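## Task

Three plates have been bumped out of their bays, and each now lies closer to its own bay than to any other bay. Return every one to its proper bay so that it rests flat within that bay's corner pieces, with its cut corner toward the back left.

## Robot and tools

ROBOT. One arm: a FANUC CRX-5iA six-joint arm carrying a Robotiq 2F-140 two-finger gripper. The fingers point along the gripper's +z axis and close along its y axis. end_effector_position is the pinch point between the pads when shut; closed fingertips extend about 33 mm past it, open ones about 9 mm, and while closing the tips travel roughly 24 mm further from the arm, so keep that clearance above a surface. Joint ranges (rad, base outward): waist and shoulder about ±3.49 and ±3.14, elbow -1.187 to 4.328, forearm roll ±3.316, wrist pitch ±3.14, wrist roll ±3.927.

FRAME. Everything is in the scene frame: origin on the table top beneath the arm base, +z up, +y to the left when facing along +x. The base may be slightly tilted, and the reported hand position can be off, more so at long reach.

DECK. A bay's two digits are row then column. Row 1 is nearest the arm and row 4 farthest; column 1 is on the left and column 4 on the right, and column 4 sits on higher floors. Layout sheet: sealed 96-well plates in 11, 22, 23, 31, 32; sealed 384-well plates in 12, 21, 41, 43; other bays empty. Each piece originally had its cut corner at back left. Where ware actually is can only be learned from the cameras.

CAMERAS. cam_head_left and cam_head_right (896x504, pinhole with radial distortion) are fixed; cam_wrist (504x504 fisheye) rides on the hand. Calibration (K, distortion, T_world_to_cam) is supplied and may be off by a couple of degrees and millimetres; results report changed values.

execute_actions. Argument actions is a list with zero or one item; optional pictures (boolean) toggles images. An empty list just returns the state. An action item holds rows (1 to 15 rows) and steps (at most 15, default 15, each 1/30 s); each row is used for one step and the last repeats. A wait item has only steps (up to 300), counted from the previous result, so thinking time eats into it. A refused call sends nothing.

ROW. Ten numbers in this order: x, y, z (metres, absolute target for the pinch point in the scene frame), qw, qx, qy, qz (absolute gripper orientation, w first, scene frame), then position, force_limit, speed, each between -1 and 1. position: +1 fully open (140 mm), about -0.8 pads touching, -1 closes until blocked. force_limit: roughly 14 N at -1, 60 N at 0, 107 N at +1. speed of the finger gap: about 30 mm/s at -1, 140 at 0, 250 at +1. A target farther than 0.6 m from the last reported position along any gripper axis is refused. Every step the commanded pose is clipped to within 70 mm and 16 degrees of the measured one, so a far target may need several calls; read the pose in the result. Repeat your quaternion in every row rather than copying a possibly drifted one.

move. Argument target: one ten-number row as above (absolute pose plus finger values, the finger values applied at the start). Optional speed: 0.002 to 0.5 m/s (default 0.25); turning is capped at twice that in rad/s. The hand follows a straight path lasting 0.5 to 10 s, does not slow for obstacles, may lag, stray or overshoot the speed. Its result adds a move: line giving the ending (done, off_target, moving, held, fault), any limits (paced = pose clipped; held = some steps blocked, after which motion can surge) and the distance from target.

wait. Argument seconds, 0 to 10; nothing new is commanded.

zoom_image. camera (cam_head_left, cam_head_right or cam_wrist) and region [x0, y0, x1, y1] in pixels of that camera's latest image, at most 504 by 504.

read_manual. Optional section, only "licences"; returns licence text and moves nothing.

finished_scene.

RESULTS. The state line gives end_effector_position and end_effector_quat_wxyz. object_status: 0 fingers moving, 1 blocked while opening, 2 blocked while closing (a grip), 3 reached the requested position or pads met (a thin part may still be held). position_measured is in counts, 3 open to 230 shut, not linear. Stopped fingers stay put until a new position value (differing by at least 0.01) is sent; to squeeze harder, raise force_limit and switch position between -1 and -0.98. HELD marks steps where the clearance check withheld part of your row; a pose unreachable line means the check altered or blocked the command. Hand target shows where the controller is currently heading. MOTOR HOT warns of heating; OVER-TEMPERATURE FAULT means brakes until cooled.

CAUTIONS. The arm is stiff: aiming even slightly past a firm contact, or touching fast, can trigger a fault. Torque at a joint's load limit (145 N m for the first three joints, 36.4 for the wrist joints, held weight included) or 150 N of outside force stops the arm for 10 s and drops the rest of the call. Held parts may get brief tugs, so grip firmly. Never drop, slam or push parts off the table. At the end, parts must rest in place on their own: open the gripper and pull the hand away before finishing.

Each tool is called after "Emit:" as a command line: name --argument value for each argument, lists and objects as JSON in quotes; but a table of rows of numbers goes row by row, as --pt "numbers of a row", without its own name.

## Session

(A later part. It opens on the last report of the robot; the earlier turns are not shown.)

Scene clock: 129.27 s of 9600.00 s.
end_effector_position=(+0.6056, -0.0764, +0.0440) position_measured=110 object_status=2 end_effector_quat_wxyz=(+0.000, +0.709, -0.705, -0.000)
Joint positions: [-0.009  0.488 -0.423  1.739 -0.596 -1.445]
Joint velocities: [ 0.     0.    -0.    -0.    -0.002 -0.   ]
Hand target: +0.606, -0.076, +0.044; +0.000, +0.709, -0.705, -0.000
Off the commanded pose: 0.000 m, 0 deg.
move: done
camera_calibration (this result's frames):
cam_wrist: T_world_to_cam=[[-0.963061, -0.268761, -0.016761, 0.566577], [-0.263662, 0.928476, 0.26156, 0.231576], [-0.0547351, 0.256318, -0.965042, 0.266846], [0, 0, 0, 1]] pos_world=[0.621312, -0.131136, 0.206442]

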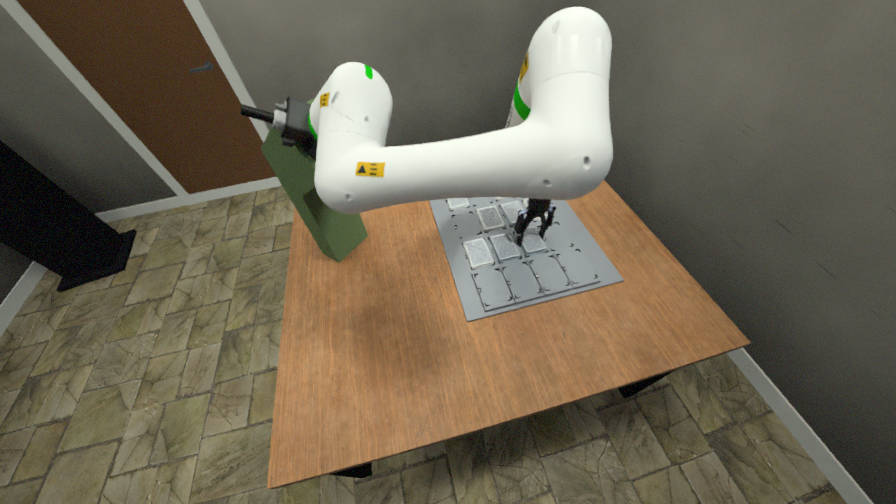

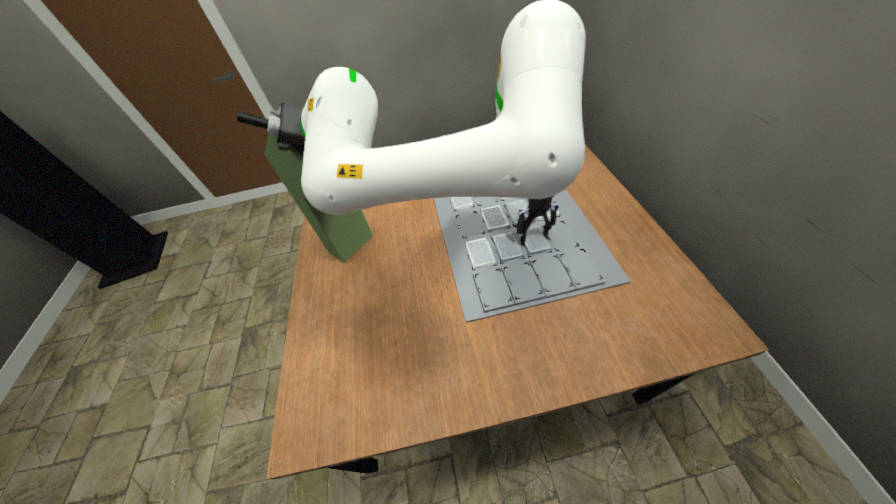

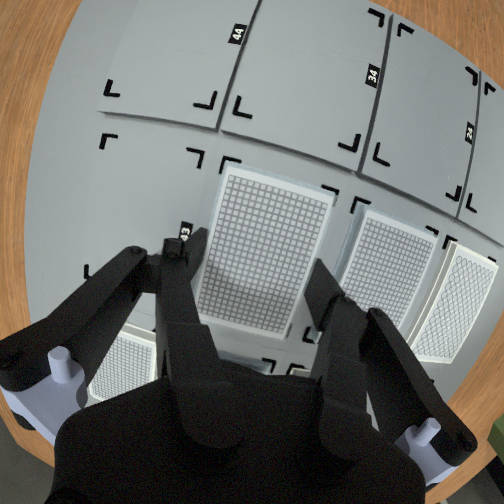

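Emit:
move --target '[0.6057, -0.0763, 0.0412, 0, 0.7093, -0.7050, 0, -1, 0.3, -0.6]' --speed 0.005

Emit:
zoom_image --camera "cam_wrist" --region '[210, 145, 255, 179]'

Emit:
zoom_image --camera "cam_wrist" --region '[305, 175, 350, 209]'

Emit:
zoom_image --camera "cam_wrist" --region '[260, 312, 305, 346]'

Scene clock: 131.13 s of 9600.00 s.
end_effector_position=(+0.6057, -0.0763, +0.0412) position_measured=110 object_status=2 end_effector_quat_wxyz=(+0.000, +0.709, -0.705, -0.000)
Joint positions: [-0.012  0.494 -0.418  1.745 -0.594 -1.447]
Joint velocities: [-0.001  0.001  0.    -0.    -0.001  0.   ]
Hand target: +0.606, -0.076, +0.041; +0.000, +0.709, -0.705, -0.000
Off the commanded pose: 0.000 m, 0 deg.
move: done
camera_calibration (this result's frames):
cam_wrist: T_world_to_cam=[[-0.962826, -0.2696, -0.0167926, 0.56648], [-0.264477, 0.92824, 0.261575, 0.23269], [-0.054933, 0.256293, -0.965037, 0.264249], [0, 0, 0, 1]] pos_world=[0.621479, -0.130994, 0.203657]

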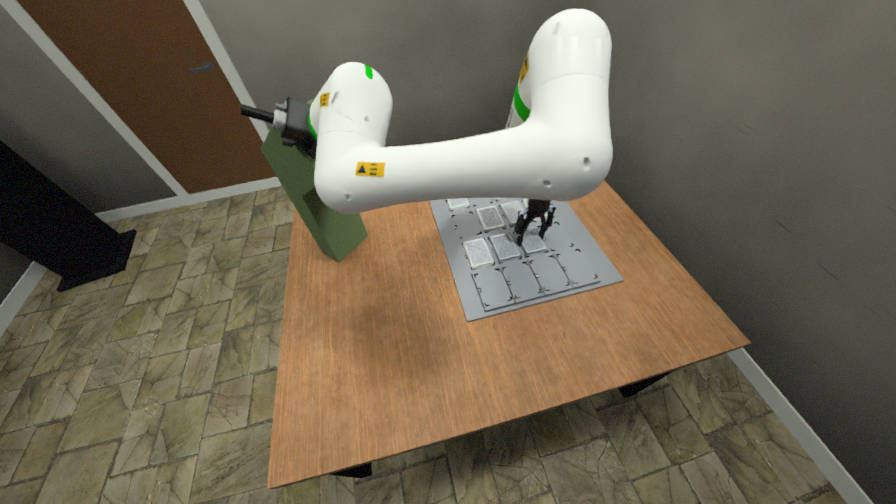

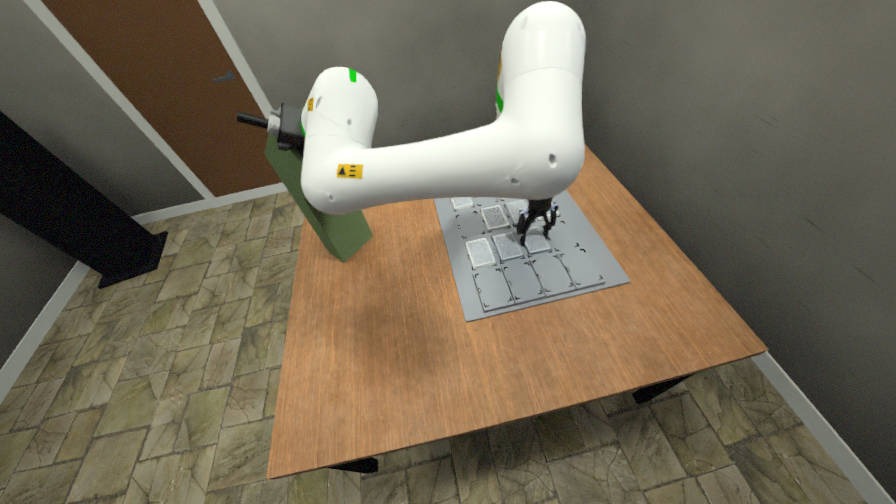

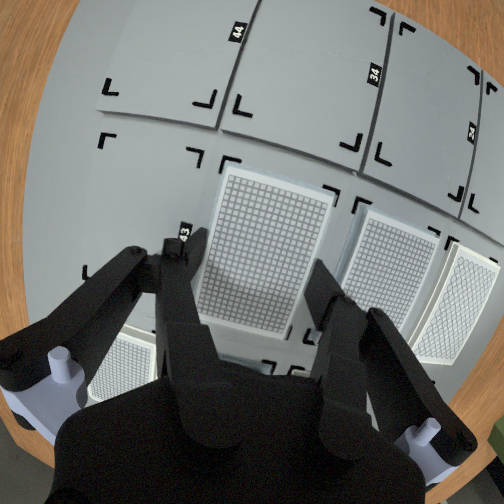

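Region (210, 145, 255, 179) of cam_wrist's 504x504 image, scaled by 11.200, with more detail than that image has; it fills the top 381 rows of this view, and the rest is white.

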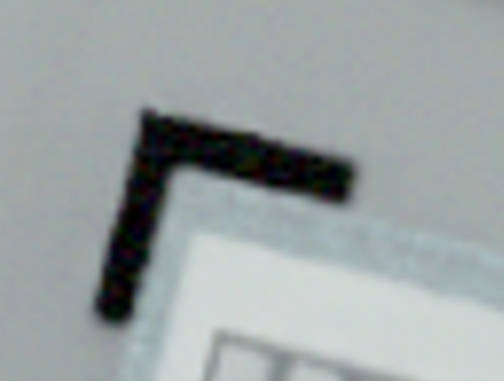

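Region (305, 175, 350, 209) of cam_wrist's 504x504 image, scaled by 11.200, with more detail than that image has; it fills the top 381 rows of this view, and the rest is white.

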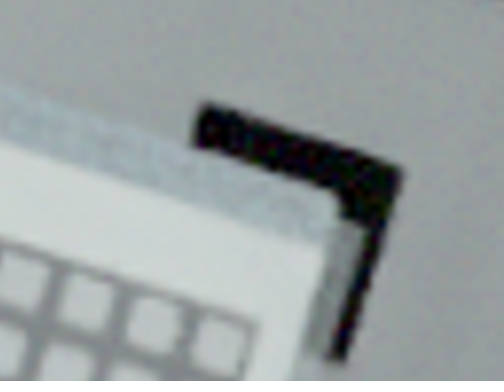

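Region (260, 312, 305, 346) of cam_wrist's 504x504 image, scaled by 11.200, with more detail than that image has; it fills the top 381 rows of this view, and the rest is white.

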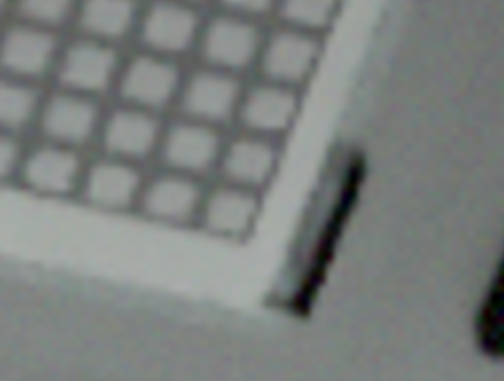

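Emit:
move --target '[0.6055, -0.0763, 0.0395, 0, 0.7093, -0.7050, 0, -1, 0.3, -0.6]' --speed 0.004

Emit:
zoom_image --camera "cam_wrist" --region '[210, 145, 255, 179]'

Emit:
zoom_image --camera "cam_wrist" --region '[305, 175, 350, 209]'

Emit:
zoom_image --camera "cam_wrist" --region '[260, 312, 305, 346]'

Scene clock: 132.97 s of 9600.00 s.
end_effector_position=(+0.6055, -0.0763, +0.0395) position_measured=110 object_status=2 end_effector_quat_wxyz=(+0.000, +0.709, -0.705, -0.000)
Joint positions: [-0.015  0.497 -0.416  1.749 -0.592 -1.449]
Joint velocities: [ 0.     0.     0.001  0.001  0.002 -0.   ]
Hand target: +0.606, -0.076, +0.040; +0.000, +0.709, -0.705, -0.000
Off the commanded pose: 0.000 m, 0 deg.
move: done
camera_calibration (this result's frames):
cam_wrist: T_world_to_cam=[[-0.962825, -0.269602, -0.0167911, 0.566254], [-0.26448, 0.928239, 0.261576, 0.233083], [-0.0549355, 0.256293, -0.965037, 0.262596], [0, 0, 0, 1]] pos_world=[0.621275, -0.130995, 0.201953]

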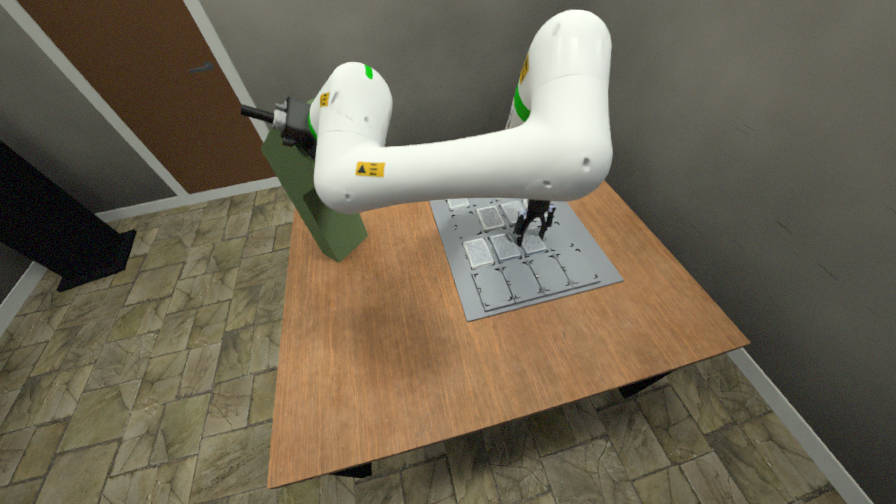

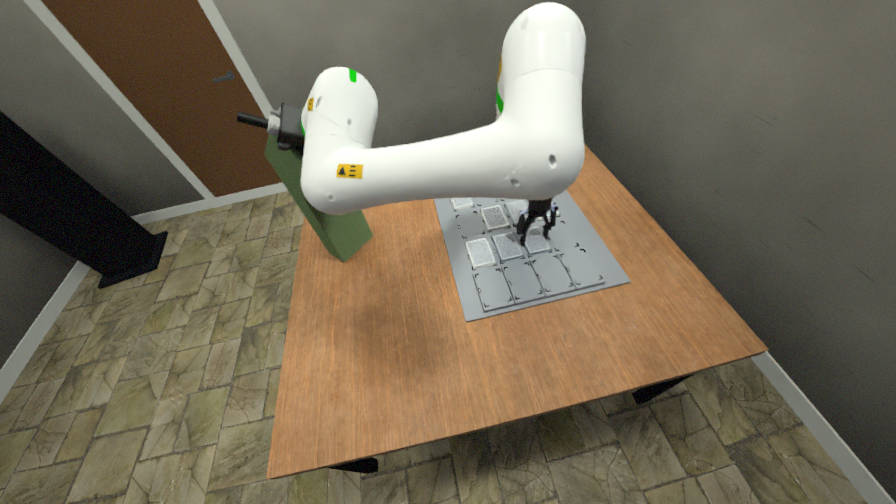

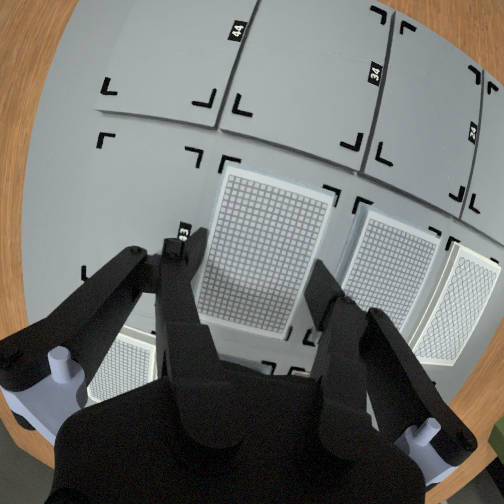

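Region (210, 145, 255, 179) of cam_wrist's 504x504 image, scaled by 11.200, with more detail than that image has; it fills the top 381 rows of this view, and the rest is white.

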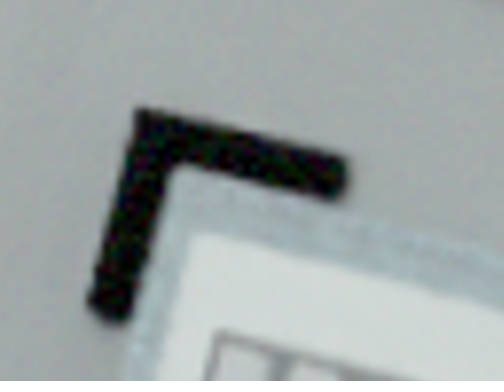

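Region (305, 175, 350, 209) of cam_wrist's 504x504 image, scaled by 11.200, with more detail than that image has; it fills the top 381 rows of this view, and the rest is white.

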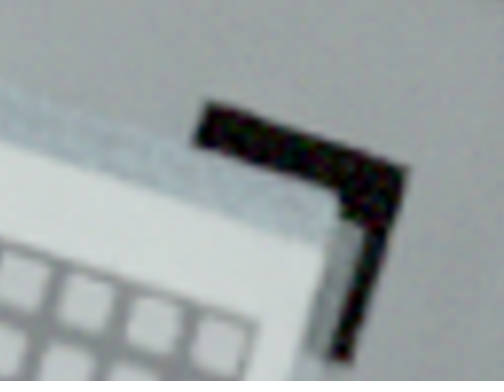

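Region (260, 312, 305, 346) of cam_wrist's 504x504 image, scaled by 11.200, with more detail than that image has; it fills the top 381 rows of this view, and the rest is white.

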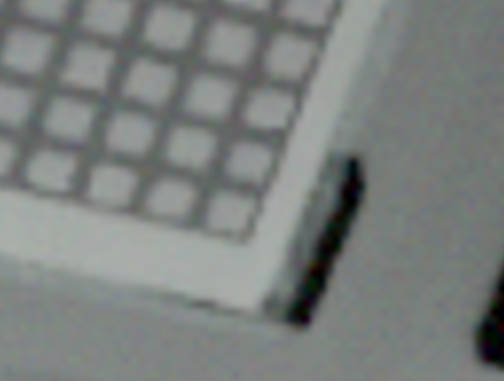

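Emit:
execute_actions --actions '[{"rows": [[0.6055, -0.0763, 0.0393, 0, 0.7093, -0.7050, 0, -1, 0.3, -0.6],[0.6055, -0.0763, 0.0391, 0, 0.7093, -0.7050, 0, -1, 0.3, -0.6],[0.6055, -0.0763, 0.0389, 0, 0.7093, -0.7050, 0, -1, 0.3, -0.6],[0.6055, -0.0763, 0.0389, 0, 0.7093, -0.7050, 0, -1, 0.3, -0.6],[0.6055, -0.0763, 0.0389, 0, 0.7093, -0.7050, 0, 0.42, 0.3, -0.3]], "steps": 14}]' --pictures false

Emit:
move --target '[0.613, -0.125, 0.085, 0, 0.7071, -0.7071, 0, 0.42, 0.3, -0.3]' --speed 0.12

Emit:
zoom_image --camera "cam_wrist" --region '[190, 195, 360, 365]'

Scene clock: 134.30 s of 9600.00 s.
end_effector_position=(+0.6055, -0.0763, +0.0389) position_measured=76 object_status=0 end_effector_quat_wxyz=(-0.000, +0.709, -0.705, +0.000)
Joint positions: [-0.016  0.498 -0.415  1.751 -0.592 -1.45 ]
Joint velocities: [-0.001 -0.003 -0.     0.002 -0.001  0.001]
Hand target: +0.606, -0.076, +0.039; +0.000, +0.709, -0.705, -0.000
Off the commanded pose: 0.000 m, 0 deg.
Steps of this call (steps 1 to 26: nothing new was sent; steps 27 to 40: all 14 steps of this action). Readings (end_effector_position | what the end effector reports):
27: (+0.6055, -0.0763, +0.0395) | position_measured=110 object_status=2
28: (+0.6055, -0.0763, +0.0394) | position_measured=110 object_status=2
30: (+0.6055, -0.0763, +0.0391) | position_measured=110 object_status=2
34: (+0.6055, -0.0763, +0.0389) | position_measured=97 object_status=0
40: the state above

Scene clock: 135.47 s of 9600.00 s.
end_effector_position=(+0.6128, -0.1249, +0.0848) position_measured=76 object_status=3 end_effector_quat_wxyz=(+0.000, +0.707, -0.707, -0.000)
Joint positions: [-0.     0.359 -0.461  1.598 -0.592 -1.287]
Joint velocities: [ 0.001  0.     0.003 -0.002 -0.001  0.002]
Hand target: +0.613, -0.125, +0.085; -0.000, +0.707, -0.707, +0.000
Off the commanded pose: 0.000 m, 0 deg.
move: done
camera_calibration (this result's frames):
cam_wrist: T_world_to_cam=[[-0.964392, -0.263944, -0.0167939, 0.562585], [-0.259025, 0.929777, 0.261574, 0.265147], [-0.0534262, 0.25661, -0.965037, 0.318325], [0, 0, 0, 1]] pos_world=[0.628239, -0.179722, 0.247288]

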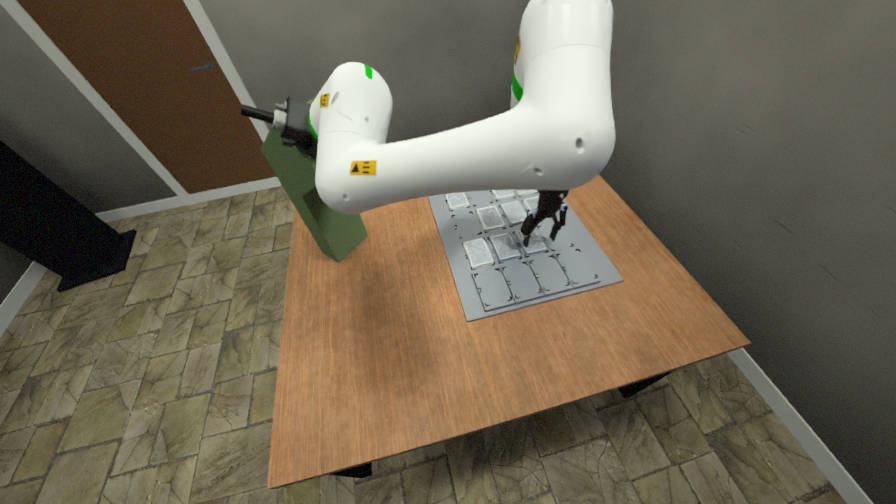

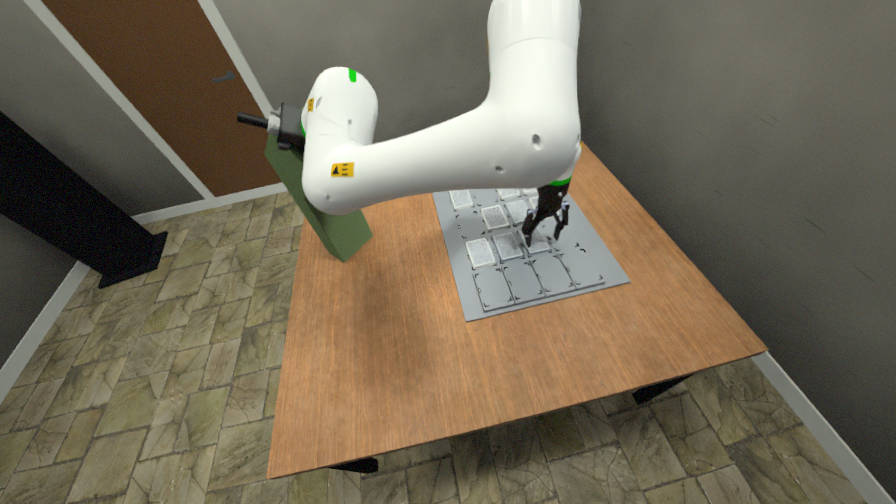

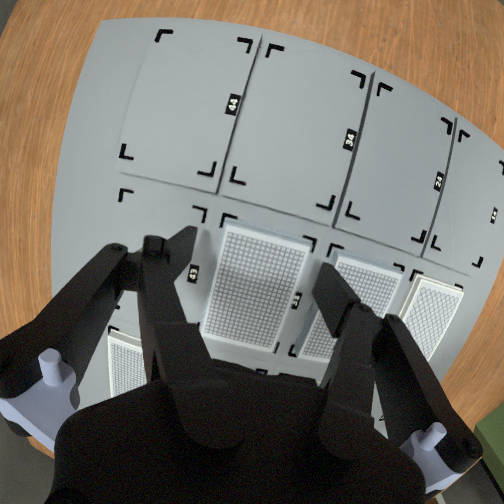

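Region (190, 195, 360, 365) of cam_wrist's 504x504 image, scaled by 2.965, with more detail than that image has.

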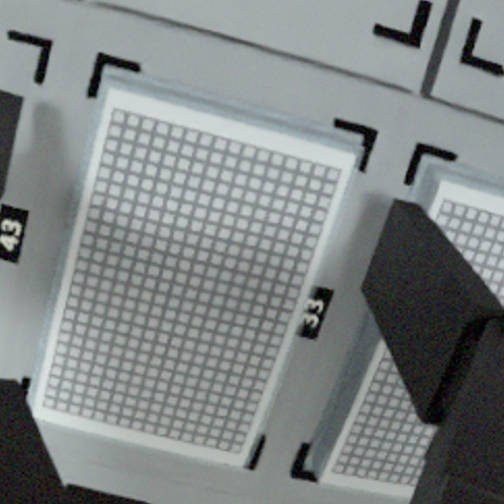

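Emit:
zoom_image --camera "cam_wrist" --region '[385, 255, 475, 315]'

Emit:
zoom_image --camera "cam_wrist" --region '[290, 225, 350, 265]'

Region (385, 255, 475, 315) of cam_wrist's 504x504 image, scaled by 5.600, with more detail than that image has.

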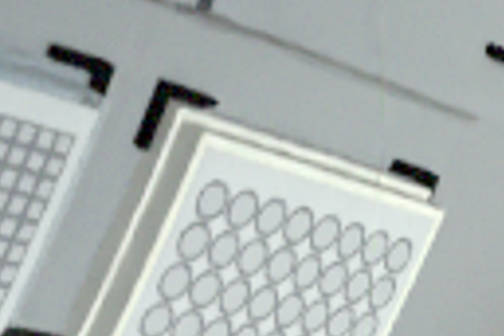

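Region (290, 225, 350, 265) of cam_wrist's 504x504 image, scaled by 8.400, with more detail than that image has.

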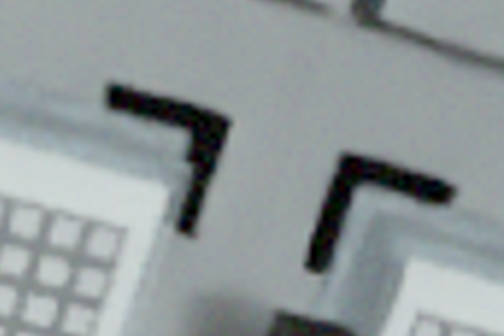

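Emit:
execute_actions --actions '[]'

Scene clock: 136.93 s of 9600.00 s.
end_effector_position=(+0.6130, -0.1251, +0.0849) position_measured=76 object_status=3 end_effector_quat_wxyz=(-0.000, +0.707, -0.707, +0.000)
Joint positions: [-0.     0.359 -0.46   1.598 -0.592 -1.287]
Joint velocities: [-0.001 -0.     0.001  0.001 -0.001 -0.   ]
Hand target: +0.613, -0.125, +0.085; -0.000, +0.707, -0.707, +0.000
Off the commanded pose: 0.000 m, 0 deg.
Steps of this call (steps 1 to 44: nothing new was sent). Readings (end_effector_position | what the end effector reports):
1: (+0.6129, -0.1250, +0.0849) | position_measured=76 object_status=3
2: (+0.6129, -0.1250, +0.0849) | position_measured=76 object_status=3
4: (+0.6130, -0.1250, +0.0849) | position_measured=76 object_status=3
8: (+0.6130, -0.1250, +0.0849) | position_measured=76 object_status=3
44: the state above
camera_calibration (this result's frames):
cam_wrist: T_world_to_cam=[[-0.964442, -0.263745, -0.017044, 0.562872], [-0.258906, 0.929856, 0.261409, 0.265264], [-0.0530967, 0.256527, -0.965078, 0.31822], [0, 0, 0, 1]] pos_world=[0.628433, -0.179835, 0.247358]

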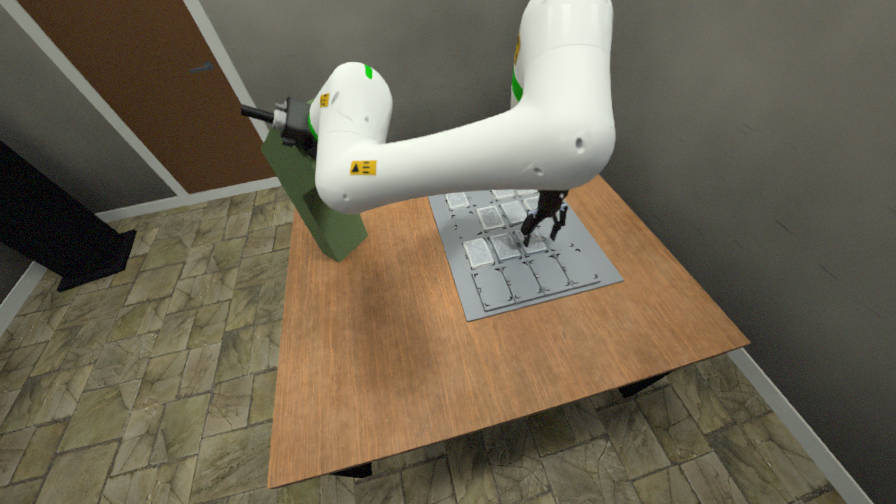

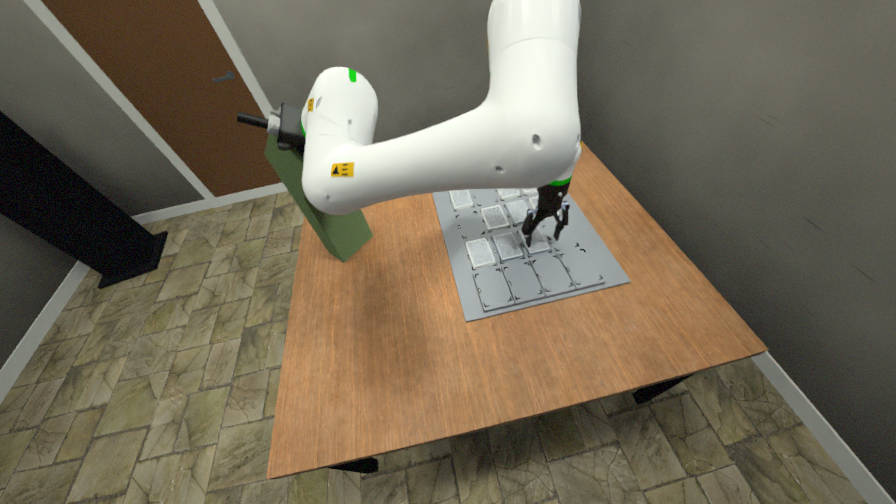

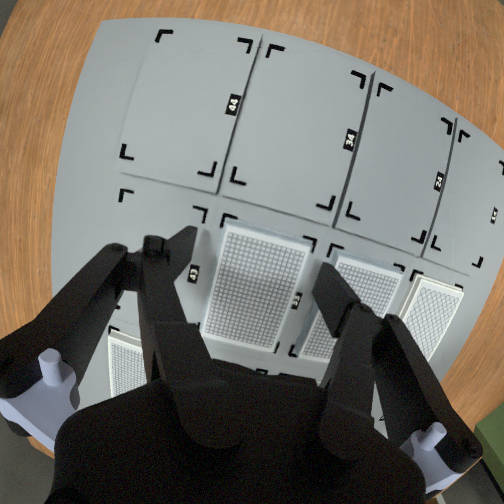

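Emit:
finished_scene --scene 2

The scene is finished: the task was done.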